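# Refit the band over the corner guard around the carton

## Task

Slip the band back over the carton so it wraps both the square box and the corner guard, without shifting the guard at all, and finish with the carton sitting flat. The guard is not fixed to anything, so any displacement of it means immediate failure, and the result only counts if it stays in place with the robot no longer holding it.

## Robot and tools

Setup: two simulated arms, left_arm and right_arm, face each other across a table. All reported poses share one world frame: origin at table centre, table surface at z = +0.020 m, +z up, left_arm's base on the +y side. The names left and right do not refer to image sides. Each gripper's fingers point along its own +x and close along its own y. end_effector_position is the spot between the pads, roughly 3-4 cm short of the fingertips. Reported hand positions can be a little wrong, especially at long reach.

Task hazards: the corner guard is loose and moving it fails at once. Nothing may leave the table. The carton must end level, and the band must stay on once the grippers let go. A loose object may occasionally get a brief external nudge. Avoid drops, slips, slams, hard pushes, and arm-to-arm contact (this can end the scene).

execute_actions(actions): a list of actions run in sequence. Each action is a table of 1 to 15 rows; each row lasts one control step (1/30 s), and if fewer than 15 rows are given the last row repeats to fill 15 steps (0.5 s). Every row holds 14 numbers in [-1, 1]: left_arm dx, dy, dz, rx, ry, rz, opening, then right_arm in the same order, always both arms. dx..rz are an offset from that gripper's measured pose at the start of the action (for the first action of a call, the last pose a result reported), expressed in the gripper's own axes. Each row is measured from that same start pose, not added to the previous row. Scale: 1.0 = 0.6 m of translation or 180 degrees; rx, ry, rz form a single rotation vector. Opening is absolute, not an offset: +1 fully open (0.088 m), empty fingers close at about -0.80, and values below that down to -1 add nothing. Full open to closed takes at least about 0.5 s. An empty actions list just returns state and images.

move(target, speed, blocking): target is one 14-number row with the same layout, as offsets from the pose in the latest result that shows one; each gripper travels a straight line there, turning the shorter way, and all arms finish together within 0.5-10 s (cut off at 10 s). speed is m/s, 0.002-0.5, default 0.25; rotation is capped at twice that in rad/s. Opening is sent when the move begins. Motion ignores obstacles and the other arm; grippers lag, drift and may overshoot speed near full extension. Faster contact hits harder, and a target further past contact presses harder. blocking=false returns after 0.5 s while motion continues; use wait(0) to check and wait or stop before sending anything else. The result adds a move: line with the ending (done, off_target, moving, held, fault), limits (paced = pose clipped; held = a check blocked steps, after which the arm may rush), and each gripper's distance from its target.

wait(seconds): 0-10 s, arms keep the last command; returns early if a running move ends. stop(): brakes a running move (needs room to brake; fingers keep moving). zoom_image(camera, region): camera is cam_high, cam_low, cam_left_wrist or cam_right_wrist (each 672x504); region [x0, y0, x1, y1] in pixels from the top-left, at most 504x504. finished_scene(scene): pass the scene number 1 or 2; irreversible; the result tells whether the goal was met and gives the next task.

Controller behaviour: each step the commanded pose is clipped to within 70 mm and 16 degrees of the measured pose, then solved with damped IK favouring position over orientation. After an action the arm goes at most to its last clipped pose, so far targets need further commands. Hand target lines show where each arm is currently driven. Friction may leave a gripper short or slightly tilted, and tiny moves may not happen; check pose after moves and correct tilt. For an arm meant to hold still, send the offset back to its desired pose in the first call of a reply and zeros afterwards, always with its desired opening. Between replies the robot keeps your last command while time passes.

Results: the state line lists per arm end_effector_position (m), end_effector_quat_wxyz, and velocities (m/s, rad/s). grip_measured is finger opening on the command scale (last Joint positions value is metres); it may be off by about 1 mm and reads up to about 0.061 narrower while squeezing. To hold, command roughly 0.07 below grip_measured; parts under ~3 mm wide get proportionally less force. Pad force caps at about 34-49 N. grip_effort_n is motor effort (negative closes, positive opens, cap about 83 N, n/a at start), not pad force, and stays nonzero from friction. Step readings list positions at some steps; HELD marks steps where an arm's command was held back. A pose unreachable line names an arm whose command the clearance check changed.

Limits: joint ranges (rad) waist -3.054..3.054, shoulder 0..3.142, elbow 0..2.356, wrist pitch -1.571..1.571, wrist yaw -1.571..1.571, wrist roll -3.142..3.142. Load limits (N m): waist 18.2, shoulder 22.5, elbow 22.4, wrist pitch 5.92, wrist yaw 5.9, wrist roll 5.54; exceeding one halts that arm 10 s and drops the rest of the call. Holding loads heats motors: MOTOR HOT from 50 °C, OVER-TEMPERATURE FAULT at 95 °C, and power loss if not cooled within 30-60 s. Less robot time, smooth motion and low effort are better.

Cameras: calibration per camera is given as K, distortion D, and T_world_to_cam (world to camera, metres); fixed cameras can be off by up to about 2.3 degrees and 9 mm, and wrist camera poses follow their arm's joint readings.

Each tool is called after "Request:" in YAML: its name, and indented under it one key for each argument.

## Session

Request:
execute_actions:
  actions: []

Scene clock: 0.00 s.
left_arm: end_effector_position=(+0.3767, +0.2705, +0.2342) grip_measured=+0.983 grip_effort_n=n/a end_effector_quat_wxyz=(+0.200, +0.722, +0.370, -0.550) end_effector_velocity=(+0.001, +0.002, -0.002) end_effector_angular_velocity=(+0.007, -0.004, +0.009) | right_arm: end_effector_position=(+0.1242, -0.0971, +0.1440) grip_measured=+0.991 grip_effort_n=n/a end_effector_quat_wxyz=(+0.144, -0.741, -0.014, +0.656) end_effector_velocity=(+0.002, -0.002, +0.000) end_effector_angular_velocity=(-0.009, -0.013, +0.017)
Joint positions: left_arm=[ 0.895  2.116  1.793 -1.301 -0.34   1.769  0.087] | right_arm=[-0.084  2.062  1.631 -0.951  0.171 -1.242  0.088]
Joint velocities: left_arm=[ 0.002  0.002 -0.007  0.007 -0.007 -0.007 -0.   ] | right_arm=[-0.002 -0.002 -0.002 -0.007  0.007 -0.022  0.   ]
Heat: left arm: hottest shoulder 29 °C (+0.0 °C/min); right arm: hottest shoulder 31 °C (+0.0 °C/min).
Hand target (left_arm): +0.377, +0.271, +0.234; +0.200, +0.722, +0.370, -0.550
Hand target (right_arm): +0.124, -0.097, +0.144; -0.144, +0.741, +0.014, -0.656
camera_calibration (this result's frames):
cam_left_wrist: T_world_to_cam=[[-0.767717, 0.633589, 0.0957864, 0.109024], [0.526387, 0.538325, 0.658121, -0.472588], [0.365414, 0.555671, -0.746794, -0.036198], [0, 0, 0, 1]] pos_world=[0.345691, 0.205444, 0.273545]
cam_right_wrist: T_world_to_cam=[[0.199076, 0.949749, 0.24155, 0.0392785], [0.844134, -0.291395, 0.45003, -0.178714], [0.497802, 0.11431, -0.859725, 0.149437], [0, 0, 0, 1]] pos_world=[0.0686491, -0.106463, 0.199414]

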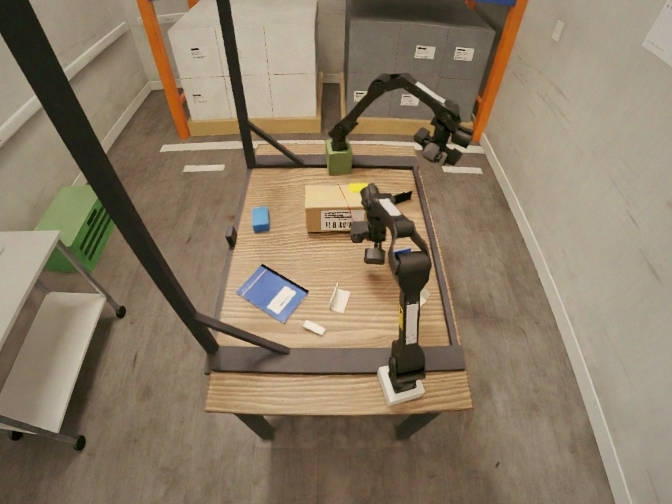

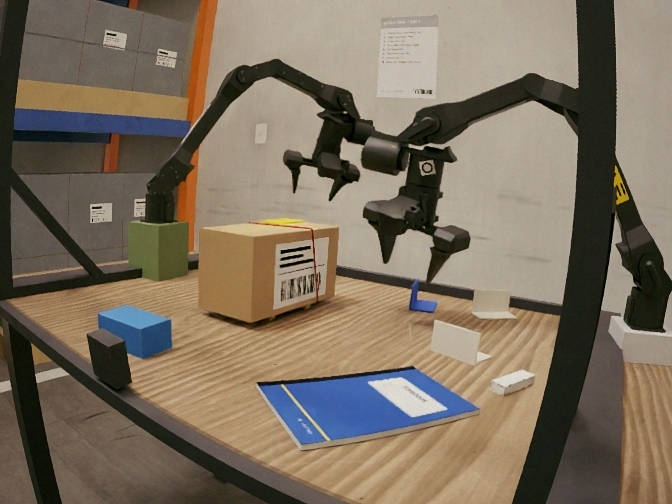

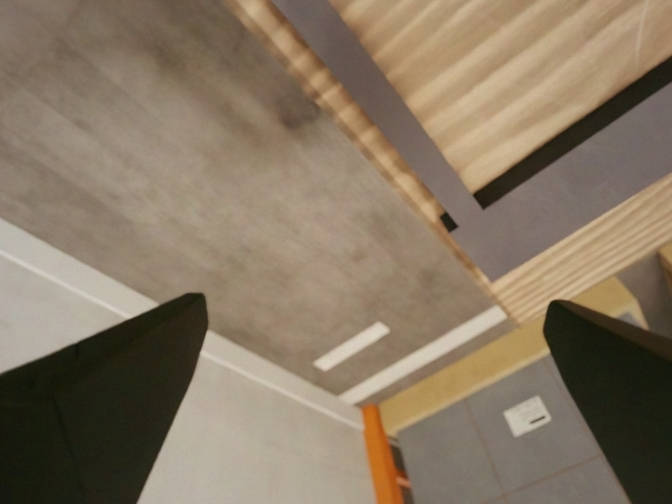

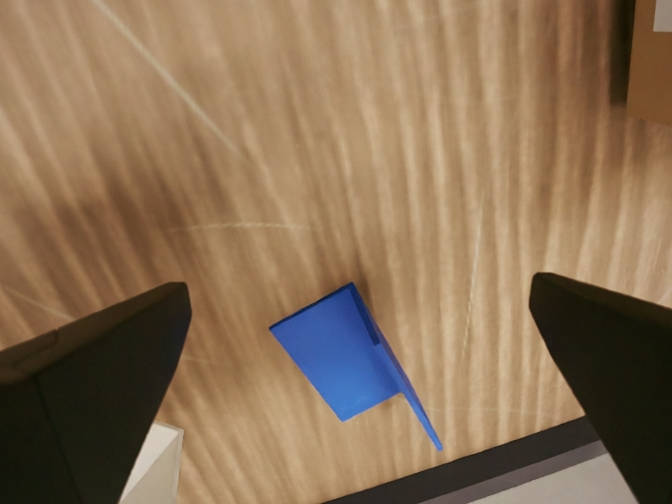

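Request:
zoom_image:
  camera: "cam_high"
  region: [290, 160, 430, 260]

Request:
zoom_image:
  camera: "cam_low"
  region: [180, 190, 380, 340]

Region (290, 160, 430, 260) of cam_high's 672x504 image, scaled by 3.600, with more detail than that image has; it fills the top 360 rows of this view, and the rest is white.

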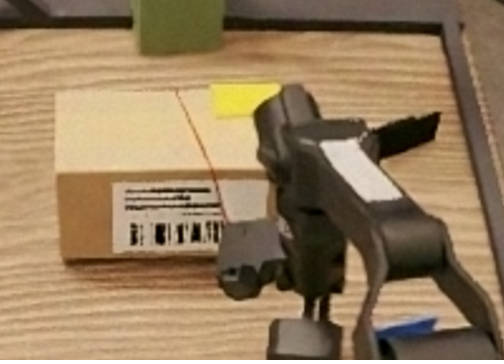

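Region (180, 190, 380, 340) of cam_low's 672x504 image, scaled by 2.520, with more detail than that image has; it fills the top 378 rows of this view, and the rest is white.

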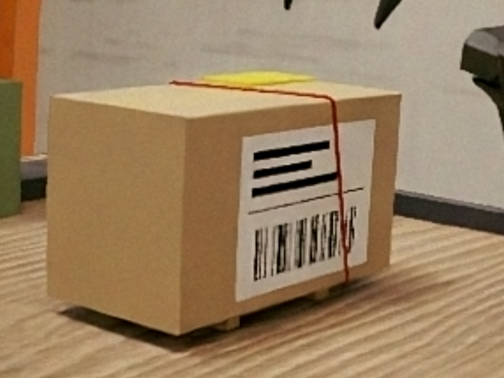

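Request:
move:
  target: [-0.263,-0.265,0.536,-0.229,-0.112,0,0.15,-0.207,0.192,-0.114,0,0,0,0.2]
  speed: 0.3

Scene clock: 28.43 s.
left_arm: end_effector_position=(+0.0293, +0.0996, +0.3014) grip_measured=+0.153 grip_effort_n=-15.6 end_effector_quat_wxyz=(+0.498, +0.498, +0.498, -0.506) end_effector_velocity=(+0.000, +0.002, -0.001) end_effector_angular_velocity=(+0.013, -0.006, +0.020) | right_arm: end_effector_position=(+0.1550, -0.2415, +0.2464) grip_measured=+0.203 grip_effort_n=-16.0 end_effector_quat_wxyz=(+0.147, -0.741, -0.016, +0.655) end_effector_velocity=(+0.002, -0.001, +0.001) end_effector_angular_velocity=(-0.000, -0.006, -0.011)
Joint positions: left_arm=[-0.084  1.773  1.621 -1.41   0.008  0.078  0.046] | right_arm=[-0.111  1.465  1.321 -1.227  0.17  -1.269  0.049]
Joint velocities: left_arm=[-0.002  0.002 -0.002 -0.007 -0.007 -0.022 -0.   ] | right_arm=[-0.002 -0.002  0.002 -0.007  0.007  0.007  0.   ]
Heat: left arm: hottest shoulder 37 °C (+16.9 °C/min); right arm: hottest shoulder 41 °C (+21.1 °C/min).
Hand target (left_arm): +0.029, +0.097, +0.299; +0.498, +0.500, +0.500, -0.502
Hand target (right_arm): +0.156, -0.246, +0.245; -0.144, +0.741, +0.014, -0.656
Off the commanded pose (left_arm): 0.002 m, 1 deg.
Off the commanded pose (right_arm): 0.006 m, 0 deg.
move: done
camera_calibration (this result's frames):
cam_left_wrist: T_world_to_cam=[[-0.999801, -0.0186132, -0.00717757, 0.0469498], [-0.0199452, 0.925479, 0.378273, -0.180109], [-0.000398178, 0.378341, -0.925666, 0.318202], [0, 0, 0, 1]] pos_world=[0.0434749, 0.0471715, 0.363016]
cam_right_wrist: T_world_to_cam=[[0.19899, 0.947799, 0.249158, 0.143256], [0.842627, -0.295288, 0.450315, -0.293603], [0.500382, 0.120339, -0.857401, 0.239149], [0, 0, 0, 1]] pos_world=[0.0992261, -0.251254, 0.301567]

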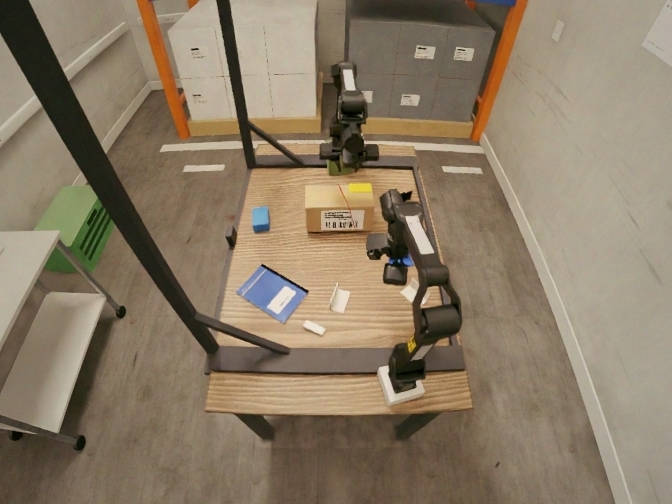

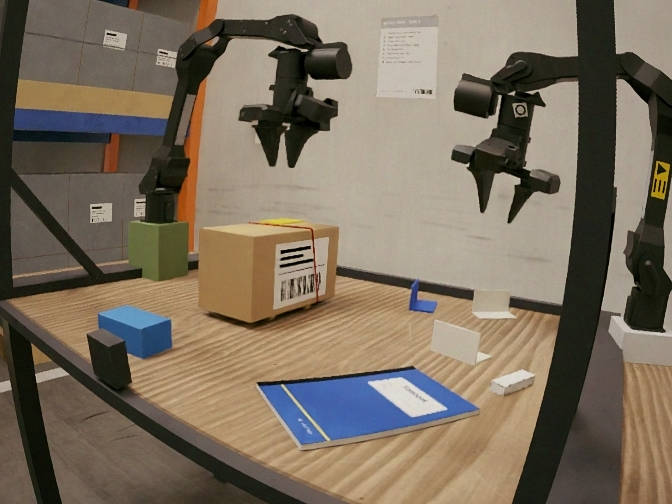

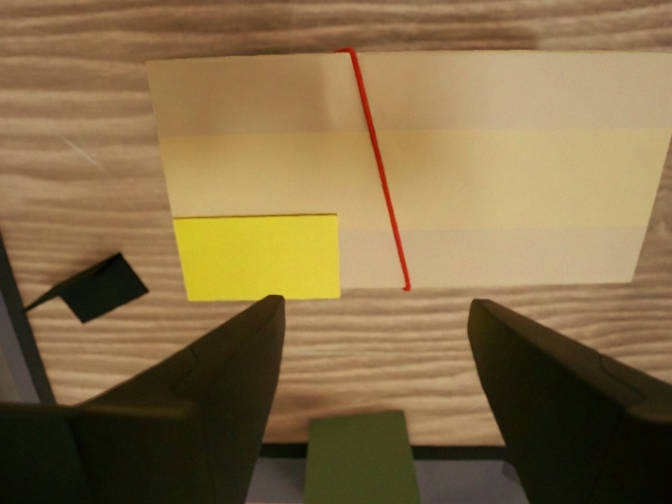

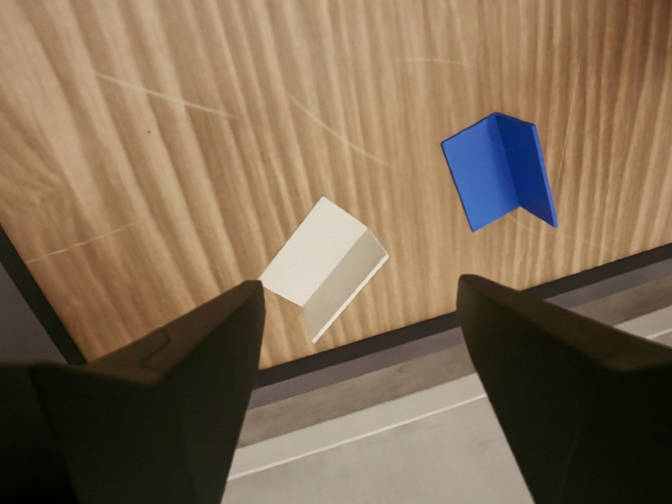

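Request:
move:
  target: [0.118,-0.029,-0.045,0,0,0,-0.4,0,0,0,0,0,0,0.2]
  speed: 0.15

Scene clock: 61.60 s.
left_arm: end_effector_position=(+0.0127, +0.1242, +0.2293) grip_measured=-0.397 grip_effort_n=-15.6 end_effector_quat_wxyz=(+0.496, +0.500, +0.499, -0.505) end_effector_velocity=(-0.003, +0.000, -0.001) end_effector_angular_velocity=(-0.002, +0.007, +0.015) | right_arm: end_effector_position=(+0.1550, -0.2416, +0.2464) grip_measured=+0.203 grip_effort_n=-16.0 end_effector_quat_wxyz=(+0.147, -0.741, -0.016, +0.655) end_effector_velocity=(+0.004, -0.003, -0.002) end_effector_angular_velocity=(-0.014, -0.013, +0.012)
Joint positions: left_arm=[-0.133  1.699  1.246 -1.116  0.008  0.031  0.02 ] | right_arm=[-0.111  1.465  1.321 -1.228  0.17  -1.269  0.049]
Joint velocities: left_arm=[-0.007 -0.002 -0.007  0.007  0.007 -0.022 -0.   ] | right_arm=[-0.007 -0.002 -0.007 -0.007  0.007 -0.022 -0.   ]
Heat: left arm: hottest shoulder 34 °C (+4.1 °C/min); right arm: hottest shoulder 40 °C (+8.2 °C/min).
Hand target (left_arm): +0.012, +0.126, +0.231; +0.498, +0.498, +0.498, -0.506
Hand target (right_arm): +0.155, -0.242, +0.246; -0.147, +0.741, +0.016, -0.655
Off the commanded pose (left_arm): 0.003 m, 0 deg.
Off the commanded pose (right_arm): 0.000 m, 0 deg.
move: done
camera_calibration (this result's frames):
cam_left_wrist: T_world_to_cam=[[-0.999851, -0.0158962, -0.00674162, 0.0298845], [-0.0172663, 0.923061, 0.384267, -0.177036], [0.000114539, 0.384326, -0.923198, 0.240836], [0, 0, 0, 1]] pos_world=[0.0267957, 0.0713309, 0.290569]
cam_right_wrist: T_world_to_cam=[[0.198978, 0.947893, 0.248809, 0.143444], [0.842605, -0.295118, 0.450469, -0.293622], [0.500425, 0.120015, -0.857421, 0.239059], [0, 0, 0, 1]] pos_world=[0.099234, -0.251314, 0.301551]

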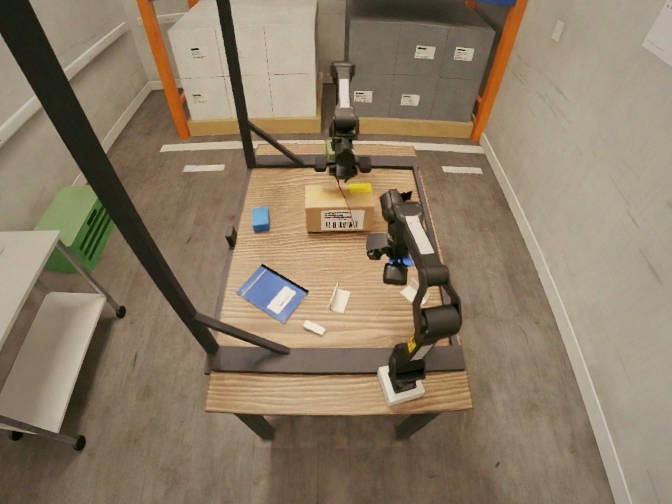

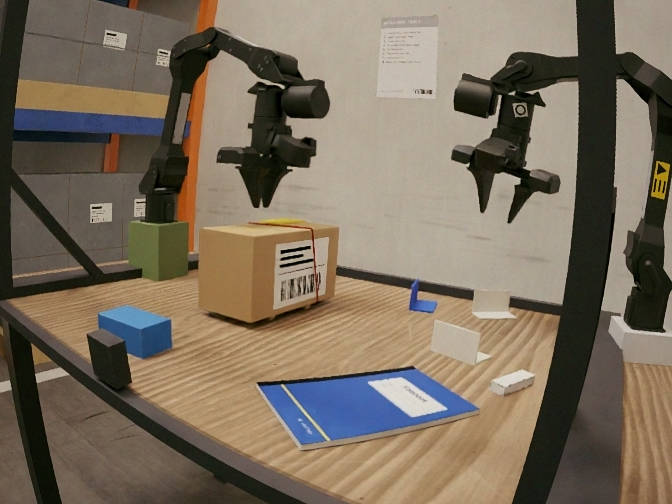

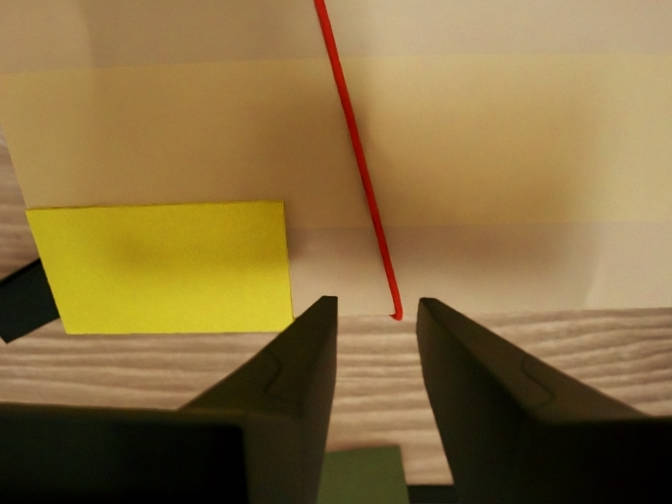

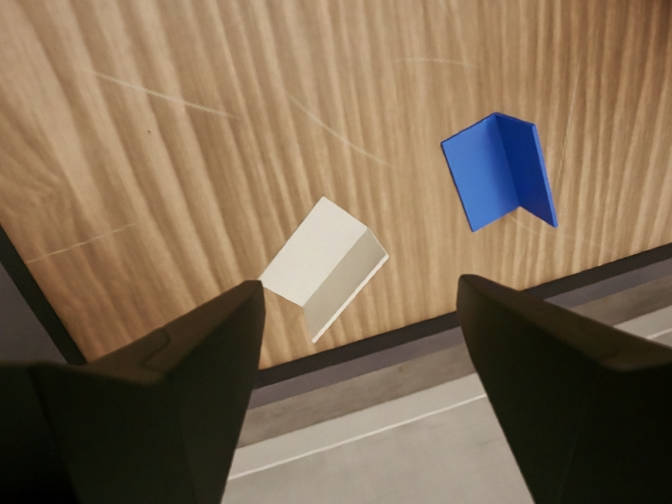

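Request:
execute_actions:
  actions:
    - [[0.035,0,0,0,0,0,-0.4,0,0,0,0,0,0,0.2]]
    - [[0.015,0,-0.004,0,0,0,-0.4,0,0,0,0,0,0,0.2]]

Scene clock: 68.37 s.
left_arm: end_effector_position=(+0.0128, +0.1218, +0.2081) grip_measured=-0.397 grip_effort_n=-15.6 end_effector_quat_wxyz=(+0.503, +0.493, +0.492, -0.512) end_effector_velocity=(+0.003, +0.001, -0.002) end_effector_angular_velocity=(+0.003, -0.022, +0.006) | right_arm: end_effector_position=(+0.1550, -0.2416, +0.2464) grip_measured=+0.203 grip_effort_n=-16.0 end_effector_quat_wxyz=(+0.147, -0.741, -0.016, +0.655) end_effector_velocity=(+0.001, -0.000, -0.001) end_effector_angular_velocity=(+0.000, +0.006, +0.001)
Joint positions: left_arm=[-0.133  1.705  1.166 -1.001  0.008  0.031  0.02 ] | right_arm=[-0.111  1.465  1.321 -1.228  0.17  -1.269  0.049]
Joint velocities: left_arm=[-0.002  0.002 -0.007  0.007 -0.022 -0.007 -0.   ] | right_arm=[-0.007 -0.002 -0.007  0.007 -0.007 -0.007  0.   ]
Heat: left arm: hottest shoulder 35 °C (+3.0 °C/min); right arm: hottest shoulder 39 °C (+4.0 °C/min).
Hand target (left_arm): +0.013, +0.124, +0.205; +0.501, +0.495, +0.494, -0.510
Hand target (right_arm): +0.155, -0.242, +0.246; -0.147, +0.741, +0.016, -0.655
Off the commanded pose (left_arm): 0.004 m, 1 deg.
Off the commanded pose (right_arm): 0.000 m, 0 deg.
Step readings (end_effector_position; steps 1 to 15: 1st action; 16 to 30: 2nd action):
0: left_arm (+0.0127, +0.1242, +0.2292) | right_arm (+0.1550, -0.2416, +0.2464)
1: left_arm (+0.0127, +0.1236, +0.2275) | right_arm (+0.1550, -0.2416, +0.2464)
2: left_arm (+0.0128, +0.1218, +0.2246) | right_arm (+0.1550, -0.2416, +0.2464)
4: left_arm (+0.0128, +0.1221, +0.2195) | right_arm (+0.1550, -0.2416, +0.2464)
8: left_arm (+0.0127, +0.1228, +0.2146) | right_arm (+0.1550, -0.2416, +0.2464)
15: left_arm (+0.0128, +0.1219, +0.2144) | right_arm (+0.1550, -0.2416, +0.2464)
16: left_arm (+0.0128, +0.1214, +0.2137) | right_arm (+0.1550, -0.2416, +0.2464)
17: left_arm (+0.0128, +0.1208, +0.2123) | right_arm (+0.1550, -0.2416, +0.2464)
19: left_arm (+0.0128, +0.1216, +0.2100) | right_arm (+0.1550, -0.2416, +0.2464)
23: left_arm (+0.0128, +0.1220, +0.2083) | right_arm (+0.1550, -0.2416, +0.2464)
30: end_effector_position above
camera_calibration (this result's frames):
cam_left_wrist: T_world_to_cam=[[-0.999847, -0.0160913, -0.00689898, 0.0298108], [-0.0174945, 0.933673, 0.357699, -0.162495], [0.000685542, 0.357765, -0.933811, 0.227562], [0, 0, 0, 1]] pos_world=[0.0268075, 0.0707827, 0.27083]
cam_right_wrist: T_world_to_cam=[[0.198978, 0.947893, 0.248809, 0.143444], [0.842605, -0.295118, 0.450469, -0.293622], [0.500425, 0.120015, -0.857421, 0.239059], [0, 0, 0, 1]] pos_world=[0.099234, -0.251314, 0.301551]

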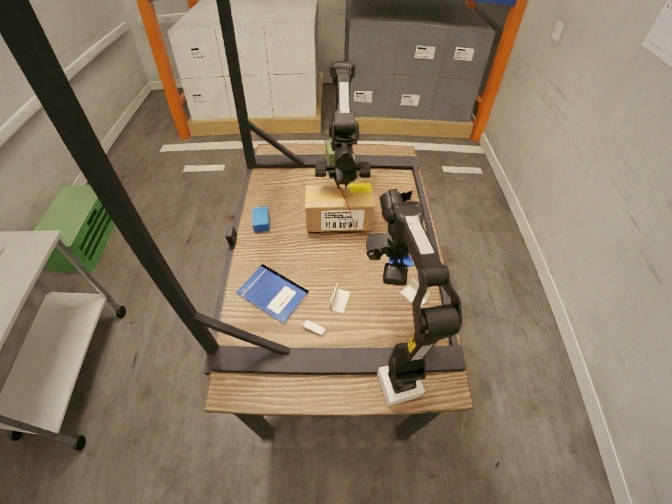

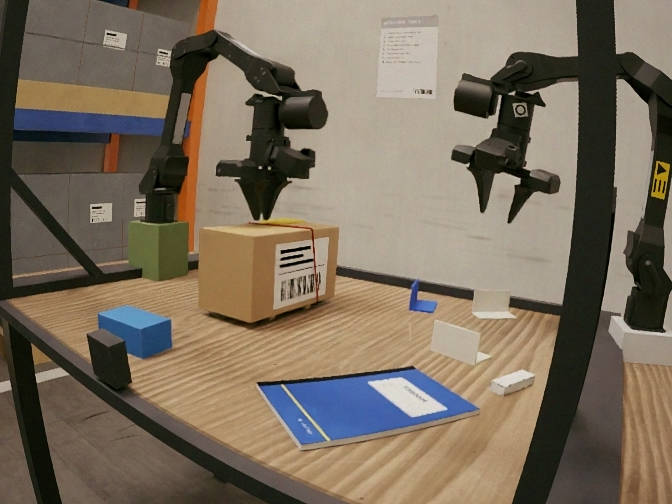

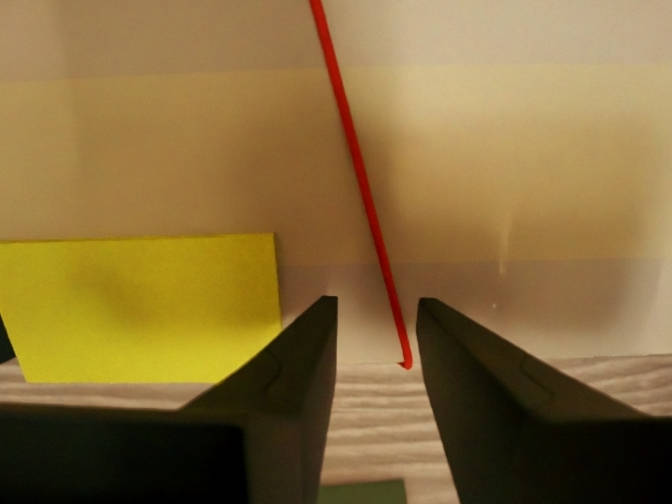

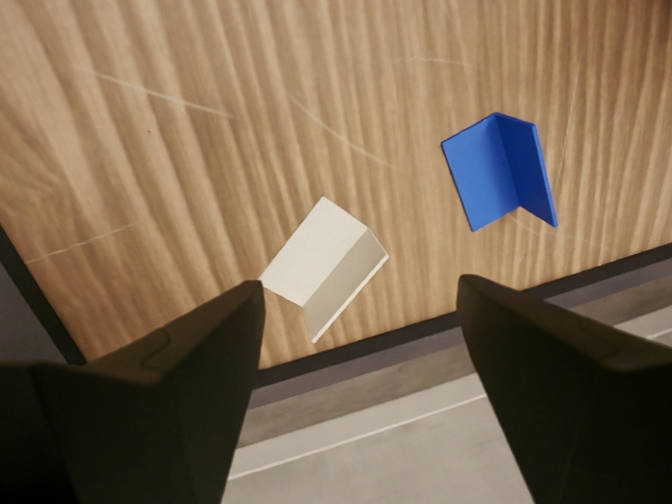

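Request:
execute_actions:
  actions:
    - [[0.018,-0.004,-0.003,0,0.006,0,-0.4,0,0,0,0,0,0,0.2]]

Scene clock: 74.93 s.
left_arm: end_effector_position=(+0.0112, +0.1207, +0.2038) grip_measured=-0.397 grip_effort_n=-15.6 end_effector_quat_wxyz=(+0.503, +0.493, +0.490, -0.514) end_effector_velocity=(+0.000, +0.002, +0.000) end_effector_angular_velocity=(+0.008, -0.007, +0.005) | right_arm: end_effector_position=(+0.1550, -0.2416, +0.2464) grip_measured=+0.203 grip_effort_n=-16.0 end_effector_quat_wxyz=(+0.147, -0.741, -0.016, +0.655) end_effector_velocity=(-0.000, -0.001, +0.001) end_effector_angular_velocity=(-0.004, +0.005, +0.006)
Joint positions: left_arm=[-0.138  1.712  1.156 -0.981  0.008  0.029  0.02 ] | right_arm=[-0.111  1.465  1.321 -1.228  0.17  -1.269  0.049]
Joint velocities: left_arm=[-0.002 -0.002 -0.002 -0.007 -0.007 -0.007 -0.   ] | right_arm=[-0.002 -0.002  0.002 -0.007 -0.007 -0.007 -0.   ]
Heat: left arm: hottest shoulder 35 °C (+1.0 °C/min); right arm: hottest shoulder 39 °C (+2.0 °C/min).
Hand target (left_arm): +0.010, +0.123, +0.197; +0.499, +0.497, +0.496, -0.508
Hand target (right_arm): +0.155, -0.242, +0.246; -0.147, +0.741, +0.016, -0.655
Off the commanded pose (left_arm): 0.007 m, 1 deg.
Off the commanded pose (right_arm): 0.000 m, 0 deg.
Step readings (end_effector_position):
0: left_arm (+0.0128, +0.1218, +0.2081) | right_arm (+0.1550, -0.2416, +0.2464)
1: left_arm (+0.0126, +0.1216, +0.2077) | right_arm (+0.1550, -0.2416, +0.2464)
2: left_arm (+0.0124, +0.1210, +0.2072) | right_arm (+0.1550, -0.2416, +0.2464)
4: left_arm (+0.0119, +0.1207, +0.2059) | right_arm (+0.1550, -0.2416, +0.2464)
8: left_arm (+0.0113, +0.1210, +0.2038) | right_arm (+0.1550, -0.2416, +0.2464)
15: end_effector_position above
camera_calibration (this result's frames):
cam_left_wrist: T_world_to_cam=[[-0.999891, -0.0130595, -0.00683765, 0.0277843], [-0.0146361, 0.934803, 0.354865, -0.159459], [0.0017575, 0.354927, -0.934892, 0.224469], [0, 0, 0, 1]] pos_world=[0.0250529, 0.0697557, 0.26663]
cam_right_wrist: T_world_to_cam=[[0.198978, 0.947893, 0.248809, 0.143444], [0.842605, -0.295118, 0.450469, -0.293622], [0.500425, 0.120015, -0.857421, 0.239059], [0, 0, 0, 1]] pos_world=[0.099234, -0.251314, 0.301551]

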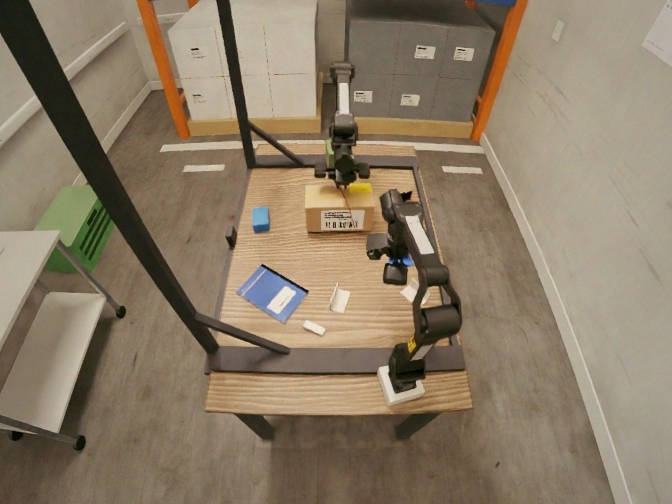

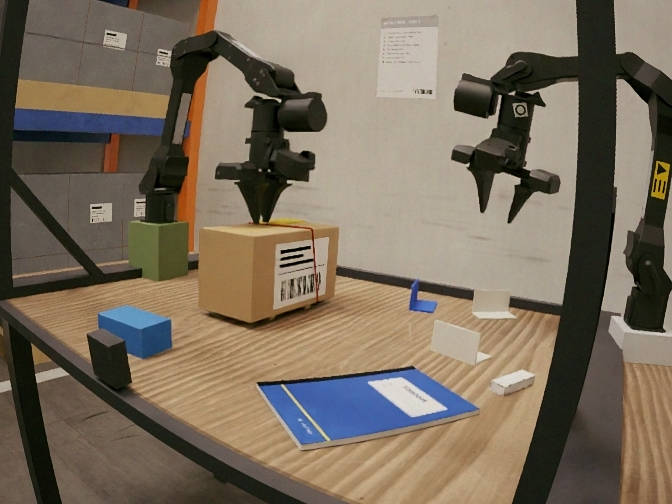

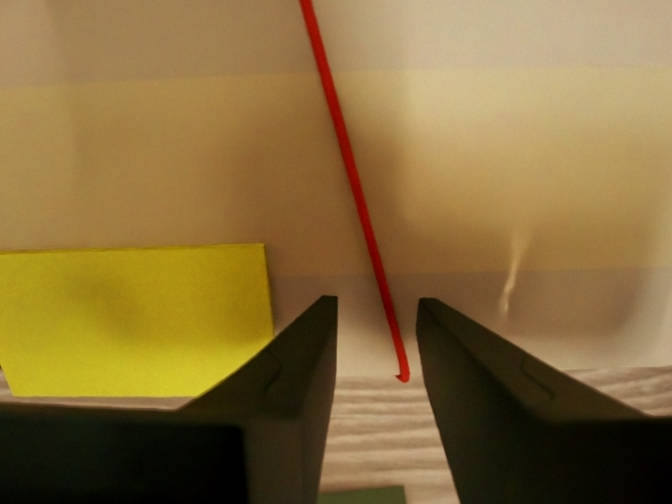

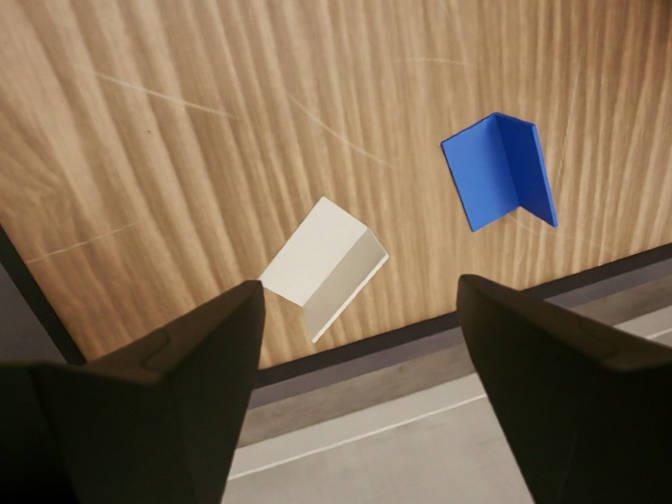

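Request:
execute_actions:
  actions:
    - [[0.015,0,-0.003,0,0.004,0,-0.4,0,0,0,0,0,0,0.2]]

Scene clock: 80.20 s.
left_arm: end_effector_position=(+0.0112, +0.1193, +0.2013) grip_measured=-0.397 grip_effort_n=-15.6 end_effector_quat_wxyz=(+0.506, +0.490, +0.488, -0.516) end_effector_velocity=(-0.003, +0.002, +0.000) end_effector_angular_velocity=(+0.007, +0.009, +0.029) | right_arm: end_effector_position=(+0.1550, -0.2416, +0.2464) grip_measured=+0.203 grip_effort_n=-15.6 end_effector_quat_wxyz=(+0.147, -0.741, -0.016, +0.655) end_effector_velocity=(-0.003, +0.002, -0.000) end_effector_angular_velocity=(+0.003, +0.021, +0.009)
Joint positions: left_arm=[-0.138  1.712  1.146 -0.961  0.008  0.029  0.02 ] | right_arm=[-0.111  1.465  1.321 -1.228  0.17  -1.269  0.049]
Joint velocities: left_arm=[-0.007 -0.002 -0.002 -0.007  0.007 -0.037 -0.   ] | right_arm=[-0.002  0.002  0.002  0.007 -0.022 -0.007 -0.   ]
Heat: left arm: hottest shoulder 35 °C (+0.0 °C/min); right arm: hottest shoulder 38 °C (-1.0 °C/min).
Hand target (left_arm): +0.011, +0.122, +0.195; +0.500, +0.496, +0.493, -0.510
Hand target (right_arm): +0.155, -0.242, +0.246; -0.147, +0.741, +0.016, -0.655
Off the commanded pose (left_arm): 0.007 m, 1 deg.
Off the commanded pose (right_arm): 0.000 m, 0 deg.
Step readings (end_effector_position):
0: left_arm (+0.0112, +0.1207, +0.2038) | right_arm (+0.1550, -0.2416, +0.2464)
1: left_arm (+0.0112, +0.1205, +0.2034) | right_arm (+0.1550, -0.2416, +0.2464)
2: left_arm (+0.0112, +0.1198, +0.2029) | right_arm (+0.1550, -0.2416, +0.2464)
4: left_arm (+0.0112, +0.1197, +0.2018) | right_arm (+0.1550, -0.2416, +0.2464)
8: left_arm (+0.0112, +0.1193, +0.2014) | right_arm (+0.1550, -0.2416, +0.2464)
15: end_effector_position above
camera_calibration (this result's frames):
cam_left_wrist: T_world_to_cam=[[-0.99989, -0.0131222, -0.00686569, 0.0277852], [-0.0146879, 0.938012, 0.346291, -0.155971], [0.001896, 0.346354, -0.938102, 0.224365], [0, 0, 0, 1]] pos_world=[0.0250658, 0.0689579, 0.264679]
cam_right_wrist: T_world_to_cam=[[0.198978, 0.947893, 0.248809, 0.143444], [0.842605, -0.295118, 0.450469, -0.293622], [0.500425, 0.120015, -0.857421, 0.239059], [0, 0, 0, 1]] pos_world=[0.099234, -0.251314, 0.301551]

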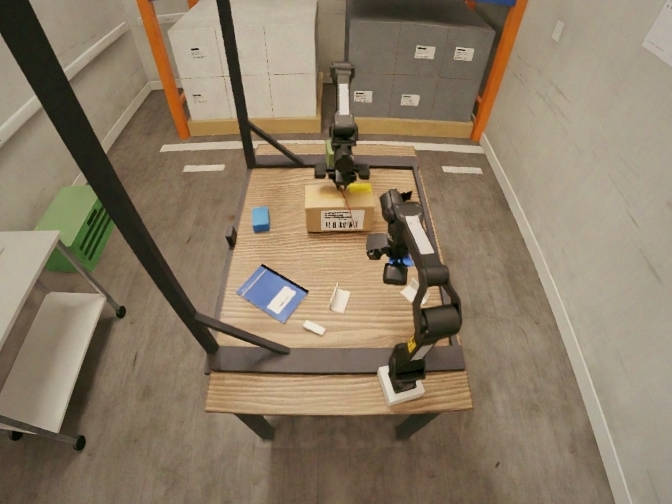

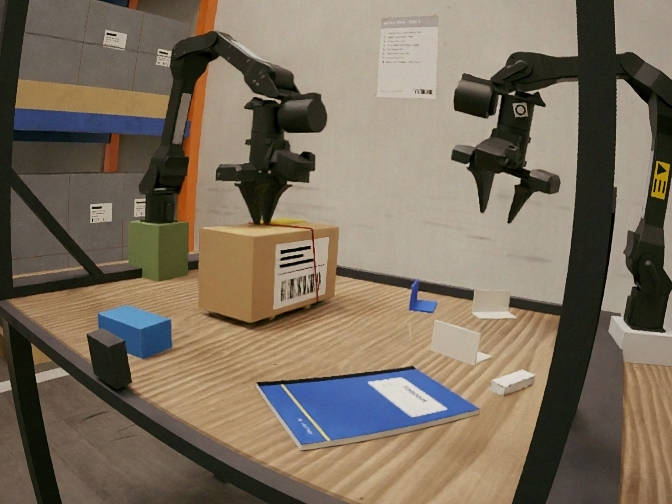

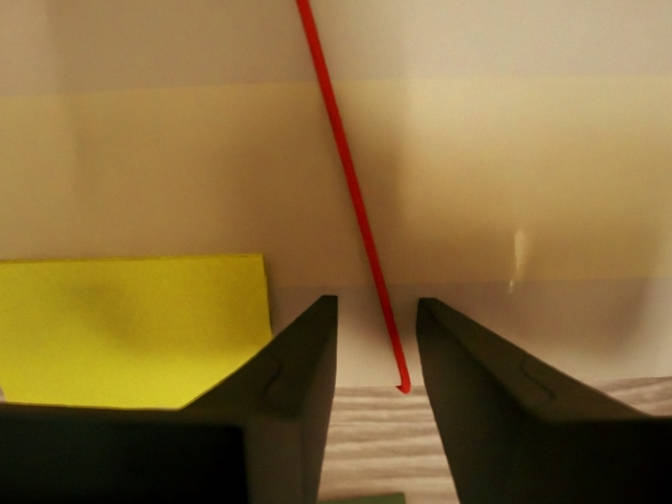

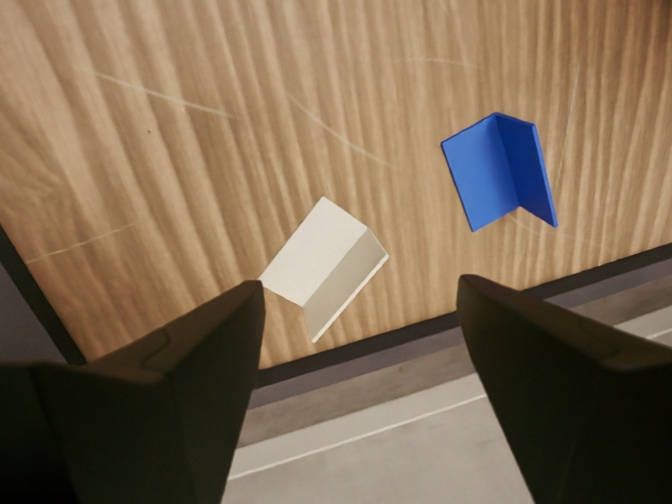

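Request:
execute_actions:
  actions:
    - [[0.015,0,-0.003,0,0.008,0,-0.4,0,0,0,0,0,0,0.2]]

Scene clock: 84.57 s.
left_arm: end_effector_position=(+0.0112, +0.1193, +0.2006) grip_measured=-0.397 grip_effort_n=-15.6 end_effector_quat_wxyz=(+0.505, +0.491, +0.488, -0.515) end_effector_velocity=(+0.000, +0.002, +0.000) end_effector_angular_velocity=(+0.008, -0.006, +0.020) | right_arm: end_effector_position=(+0.1550, -0.2416, +0.2464) grip_measured=+0.203 grip_effort_n=-16.0 end_effector_quat_wxyz=(+0.147, -0.741, -0.016, +0.655) end_effector_velocity=(-0.000, -0.002, -0.001) end_effector_angular_velocity=(-0.011, +0.001, +0.020)
Joint positions: left_arm=[-0.138  1.715  1.146 -0.961  0.008  0.029  0.02 ] | right_arm=[-0.111  1.465  1.321 -1.228  0.17  -1.269  0.049]
Joint velocities: left_arm=[-0.002 -0.002 -0.002 -0.007 -0.007 -0.022 -0.   ] | right_arm=[-0.002 -0.002 -0.002 -0.007 -0.007 -0.022  0.   ]
Heat: left arm: hottest shoulder 34 °C (-2.0 °C/min); right arm: hottest shoulder 38 °C (-2.0 °C/min).
Hand target (left_arm): +0.011, +0.121, +0.192; +0.499, +0.497, +0.494, -0.510
Hand target (right_arm): +0.155, -0.242, +0.246; -0.147, +0.741, +0.016, -0.655
Off the commanded pose (left_arm): 0.008 m, 1 deg.
Off the commanded pose (right_arm): 0.000 m, 0 deg.
Step readings (end_effector_position):
0: left_arm (+0.0112, +0.1193, +0.2013) | right_arm (+0.1550, -0.2416, +0.2464)
1: left_arm (+0.0112, +0.1192, +0.2011) | right_arm (+0.1550, -0.2416, +0.2464)
2: left_arm (+0.0112, +0.1193, +0.2008) | right_arm (+0.1550, -0.2416, +0.2464)
4: left_arm (+0.0112, +0.1193, +0.2007) | right_arm (+0.1550, -0.2416, +0.2464)
8: left_arm (+0.0112, +0.1193, +0.2006) | right_arm (+0.1550, -0.2416, +0.2464)
15: end_effector_position above
camera_calibration (this result's frames):
cam_left_wrist: T_world_to_cam=[[-0.999891, -0.0131065, -0.00685873, 0.0277766], [-0.0146751, 0.937217, 0.348437, -0.156061], [0.00186133, 0.3485, -0.937307, 0.223231], [0, 0, 0, 1]] pos_world=[0.0250679, 0.068831, 0.263804]
cam_right_wrist: T_world_to_cam=[[0.198978, 0.947893, 0.248809, 0.143444], [0.842605, -0.295118, 0.450469, -0.293622], [0.500425, 0.120015, -0.857421, 0.239059], [0, 0, 0, 1]] pos_world=[0.099234, -0.251314, 0.301551]

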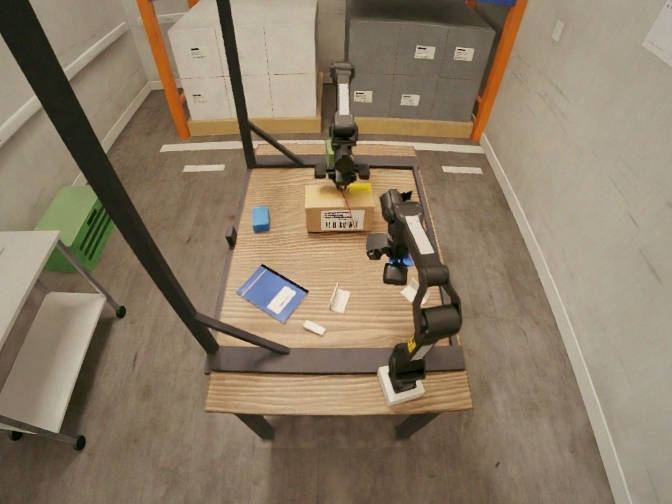

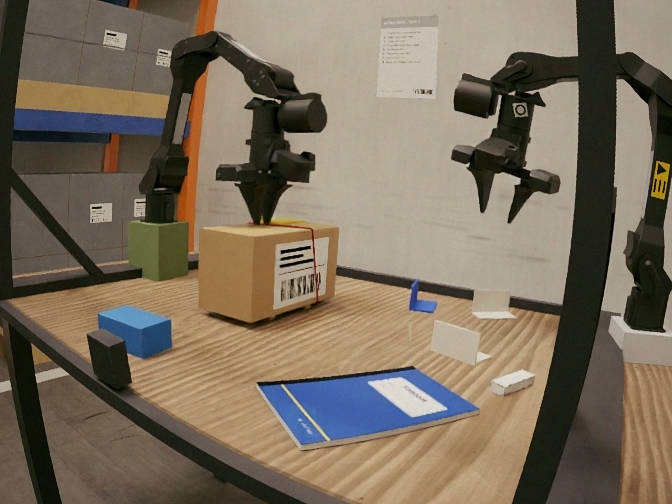

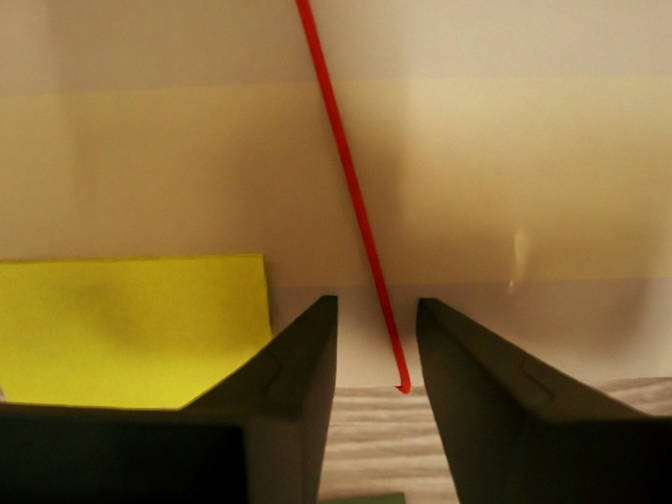

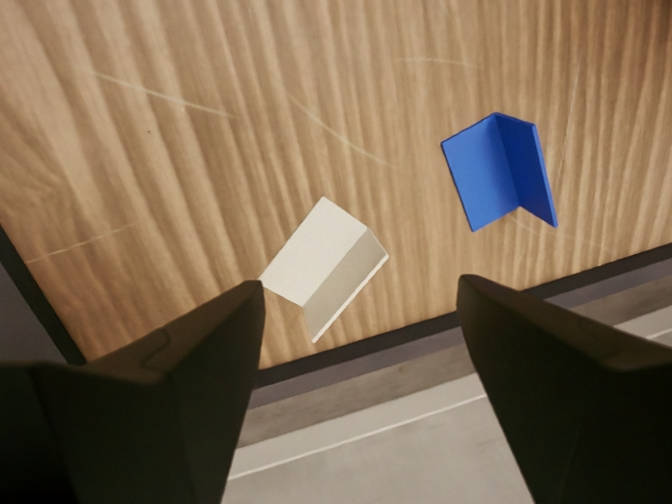

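Contact. Close.

Request:
execute_actions:
  actions:
    - [[0.012,0,0,0,0,0,-0.44,0,0,0,0,0,0,0.2],[0.012,0,0,0,0,0,-0.48,0,0,0,0,0,0,0.2],[0.012,0,0,0,0,0,-0.52,0,0,0,0,0,0,0.2],[0.012,0,0,0,0,0,-0.56,0,0,0,0,0,0,0.2],[0.012,0,0,0,0,0,-0.6,0,0,0,0,0,0,0.2],[0.012,0,0,0,0,0,-0.64,0,0,0,0,0,0,0.2],[0.012,0,0,0,0,0,-0.68,0,0,0,0,0,0,0.2],[0.012,0,0,0,0,0,-0.72,0,0,0,0,0,0,0.2],[0.012,0,0,0,0,0,-0.76,0,0,0,0,0,0,0.2],[0.012,0,0,0,0,0,-0.8,0,0,0,0,0,0,0.2],[0.012,0,0,0,0,0,-0.85,0,0,0,0,0,0,0.2],[0.012,0,0,0,0,0,-0.9,0,0,0,0,0,0,0.2],[0.012,0,0,0,0,0,-0.95,0,0,0,0,0,0,0.2]]
    - [[0.005,0,0,0,0,0,-0.95,0,0,0,0,0,0,0.2]]

Scene clock: 92.17 s.
left_arm: end_effector_position=(+0.0113, +0.1150, +0.2003) grip_measured=-0.815 grip_effort_n=-83.5 end_effector_quat_wxyz=(+0.510, +0.486, +0.483, -0.520) end_effector_velocity=(-0.000, +0.000, -0.001) end_effector_angular_velocity=(-0.003, +0.008, +0.009) | right_arm: end_effector_position=(+0.1550, -0.2416, +0.2464) grip_measured=+0.203 grip_effort_n=-16.0 end_effector_quat_wxyz=(+0.147, -0.741, -0.016, +0.655) end_effector_velocity=(-0.000, -0.002, -0.001) end_effector_angular_velocity=(-0.009, +0.005, +0.006)
Joint positions: left_arm=[-0.138  1.714  1.143 -0.937  0.008  0.029  0.   ] | right_arm=[-0.111  1.465  1.321 -1.228  0.17  -1.269  0.049]
Joint velocities: left_arm=[ 0.002 -0.002 -0.007  0.007  0.007 -0.007  0.   ] | right_arm=[-0.002 -0.002 -0.002 -0.007 -0.007 -0.007 -0.   ]
Heat: left arm: hottest shoulder 34 °C (-2.0 °C/min); right arm: hottest shoulder 38 °C (-3.0 °C/min).
Hand target (left_arm): +0.011, +0.115, +0.197; +0.510, +0.486, +0.483, -0.520
Hand target (right_arm): +0.155, -0.242, +0.246; -0.147, +0.741, +0.016, -0.655
Off the commanded pose (left_arm): 0.003 m, 0 deg.
Off the commanded pose (right_arm): 0.000 m, 0 deg.
Step readings (end_effector_position; steps 1 to 15: 1st action; 16 to 30: 2nd action):
0: left_arm (+0.0112, +0.1193, +0.2006) | right_arm (+0.1550, -0.2416, +0.2464)
1: left_arm (+0.0112, +0.1193, +0.2004) | right_arm (+0.1550, -0.2416, +0.2464)
2: left_arm (+0.0112, +0.1190, +0.2001) | right_arm (+0.1550, -0.2416, +0.2464)
4: left_arm (+0.0112, +0.1181, +0.1999) | right_arm (+0.1550, -0.2416, +0.2464)
8: left_arm (+0.0112, +0.1162, +0.2000) | right_arm (+0.1550, -0.2416, +0.2464)
15: left_arm (+0.0112, +0.1152, +0.2001) | right_arm (+0.1550, -0.2416, +0.2464)
16: left_arm (+0.0112, +0.1152, +0.2001) | right_arm (+0.1550, -0.2416, +0.2464)
17: left_arm (+0.0112, +0.1152, +0.2001) | right_arm (+0.1550, -0.2416, +0.2464)
19: left_arm (+0.0113, +0.1151, +0.2002) | right_arm (+0.1550, -0.2416, +0.2464)
23: left_arm (+0.0113, +0.1150, +0.2002) | right_arm (+0.1550, -0.2416, +0.2464)
30: end_effector_position above
camera_calibration (this result's frames):
cam_left_wrist: T_world_to_cam=[[-0.999888, -0.0132563, -0.00692335, 0.0278182], [-0.0147939, 0.944571, 0.327975, -0.148633], [0.00219185, 0.328041, -0.944661, 0.228314], [0, 0, 0, 1]] pos_world=[0.0251158, 0.0658665, 0.26462]
cam_right_wrist: T_world_to_cam=[[0.198978, 0.947893, 0.248809, 0.143444], [0.842605, -0.295118, 0.450469, -0.293622], [0.500425, 0.120015, -0.857421, 0.239059], [0, 0, 0, 1]] pos_world=[0.099234, -0.251314, 0.301551]

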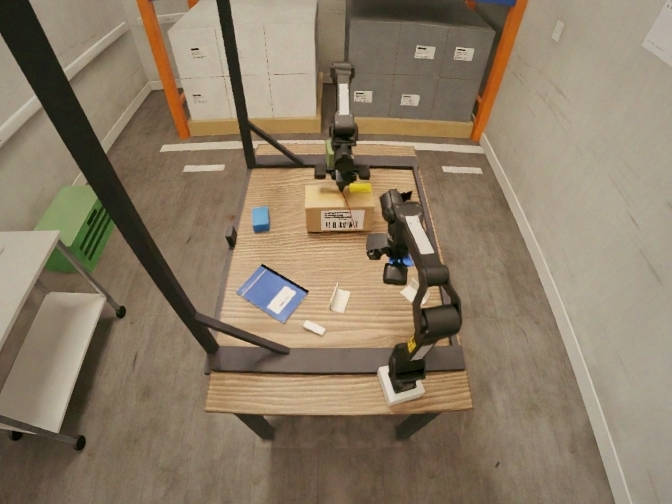

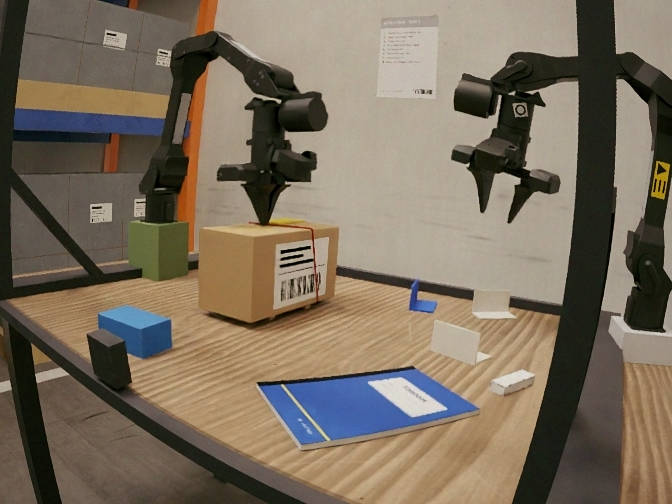

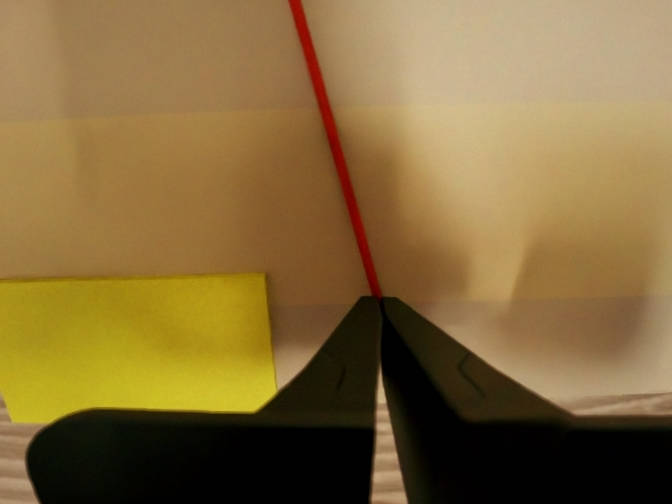

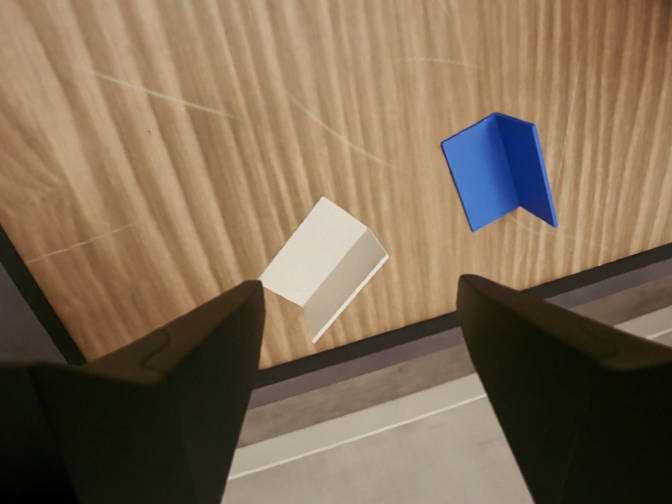

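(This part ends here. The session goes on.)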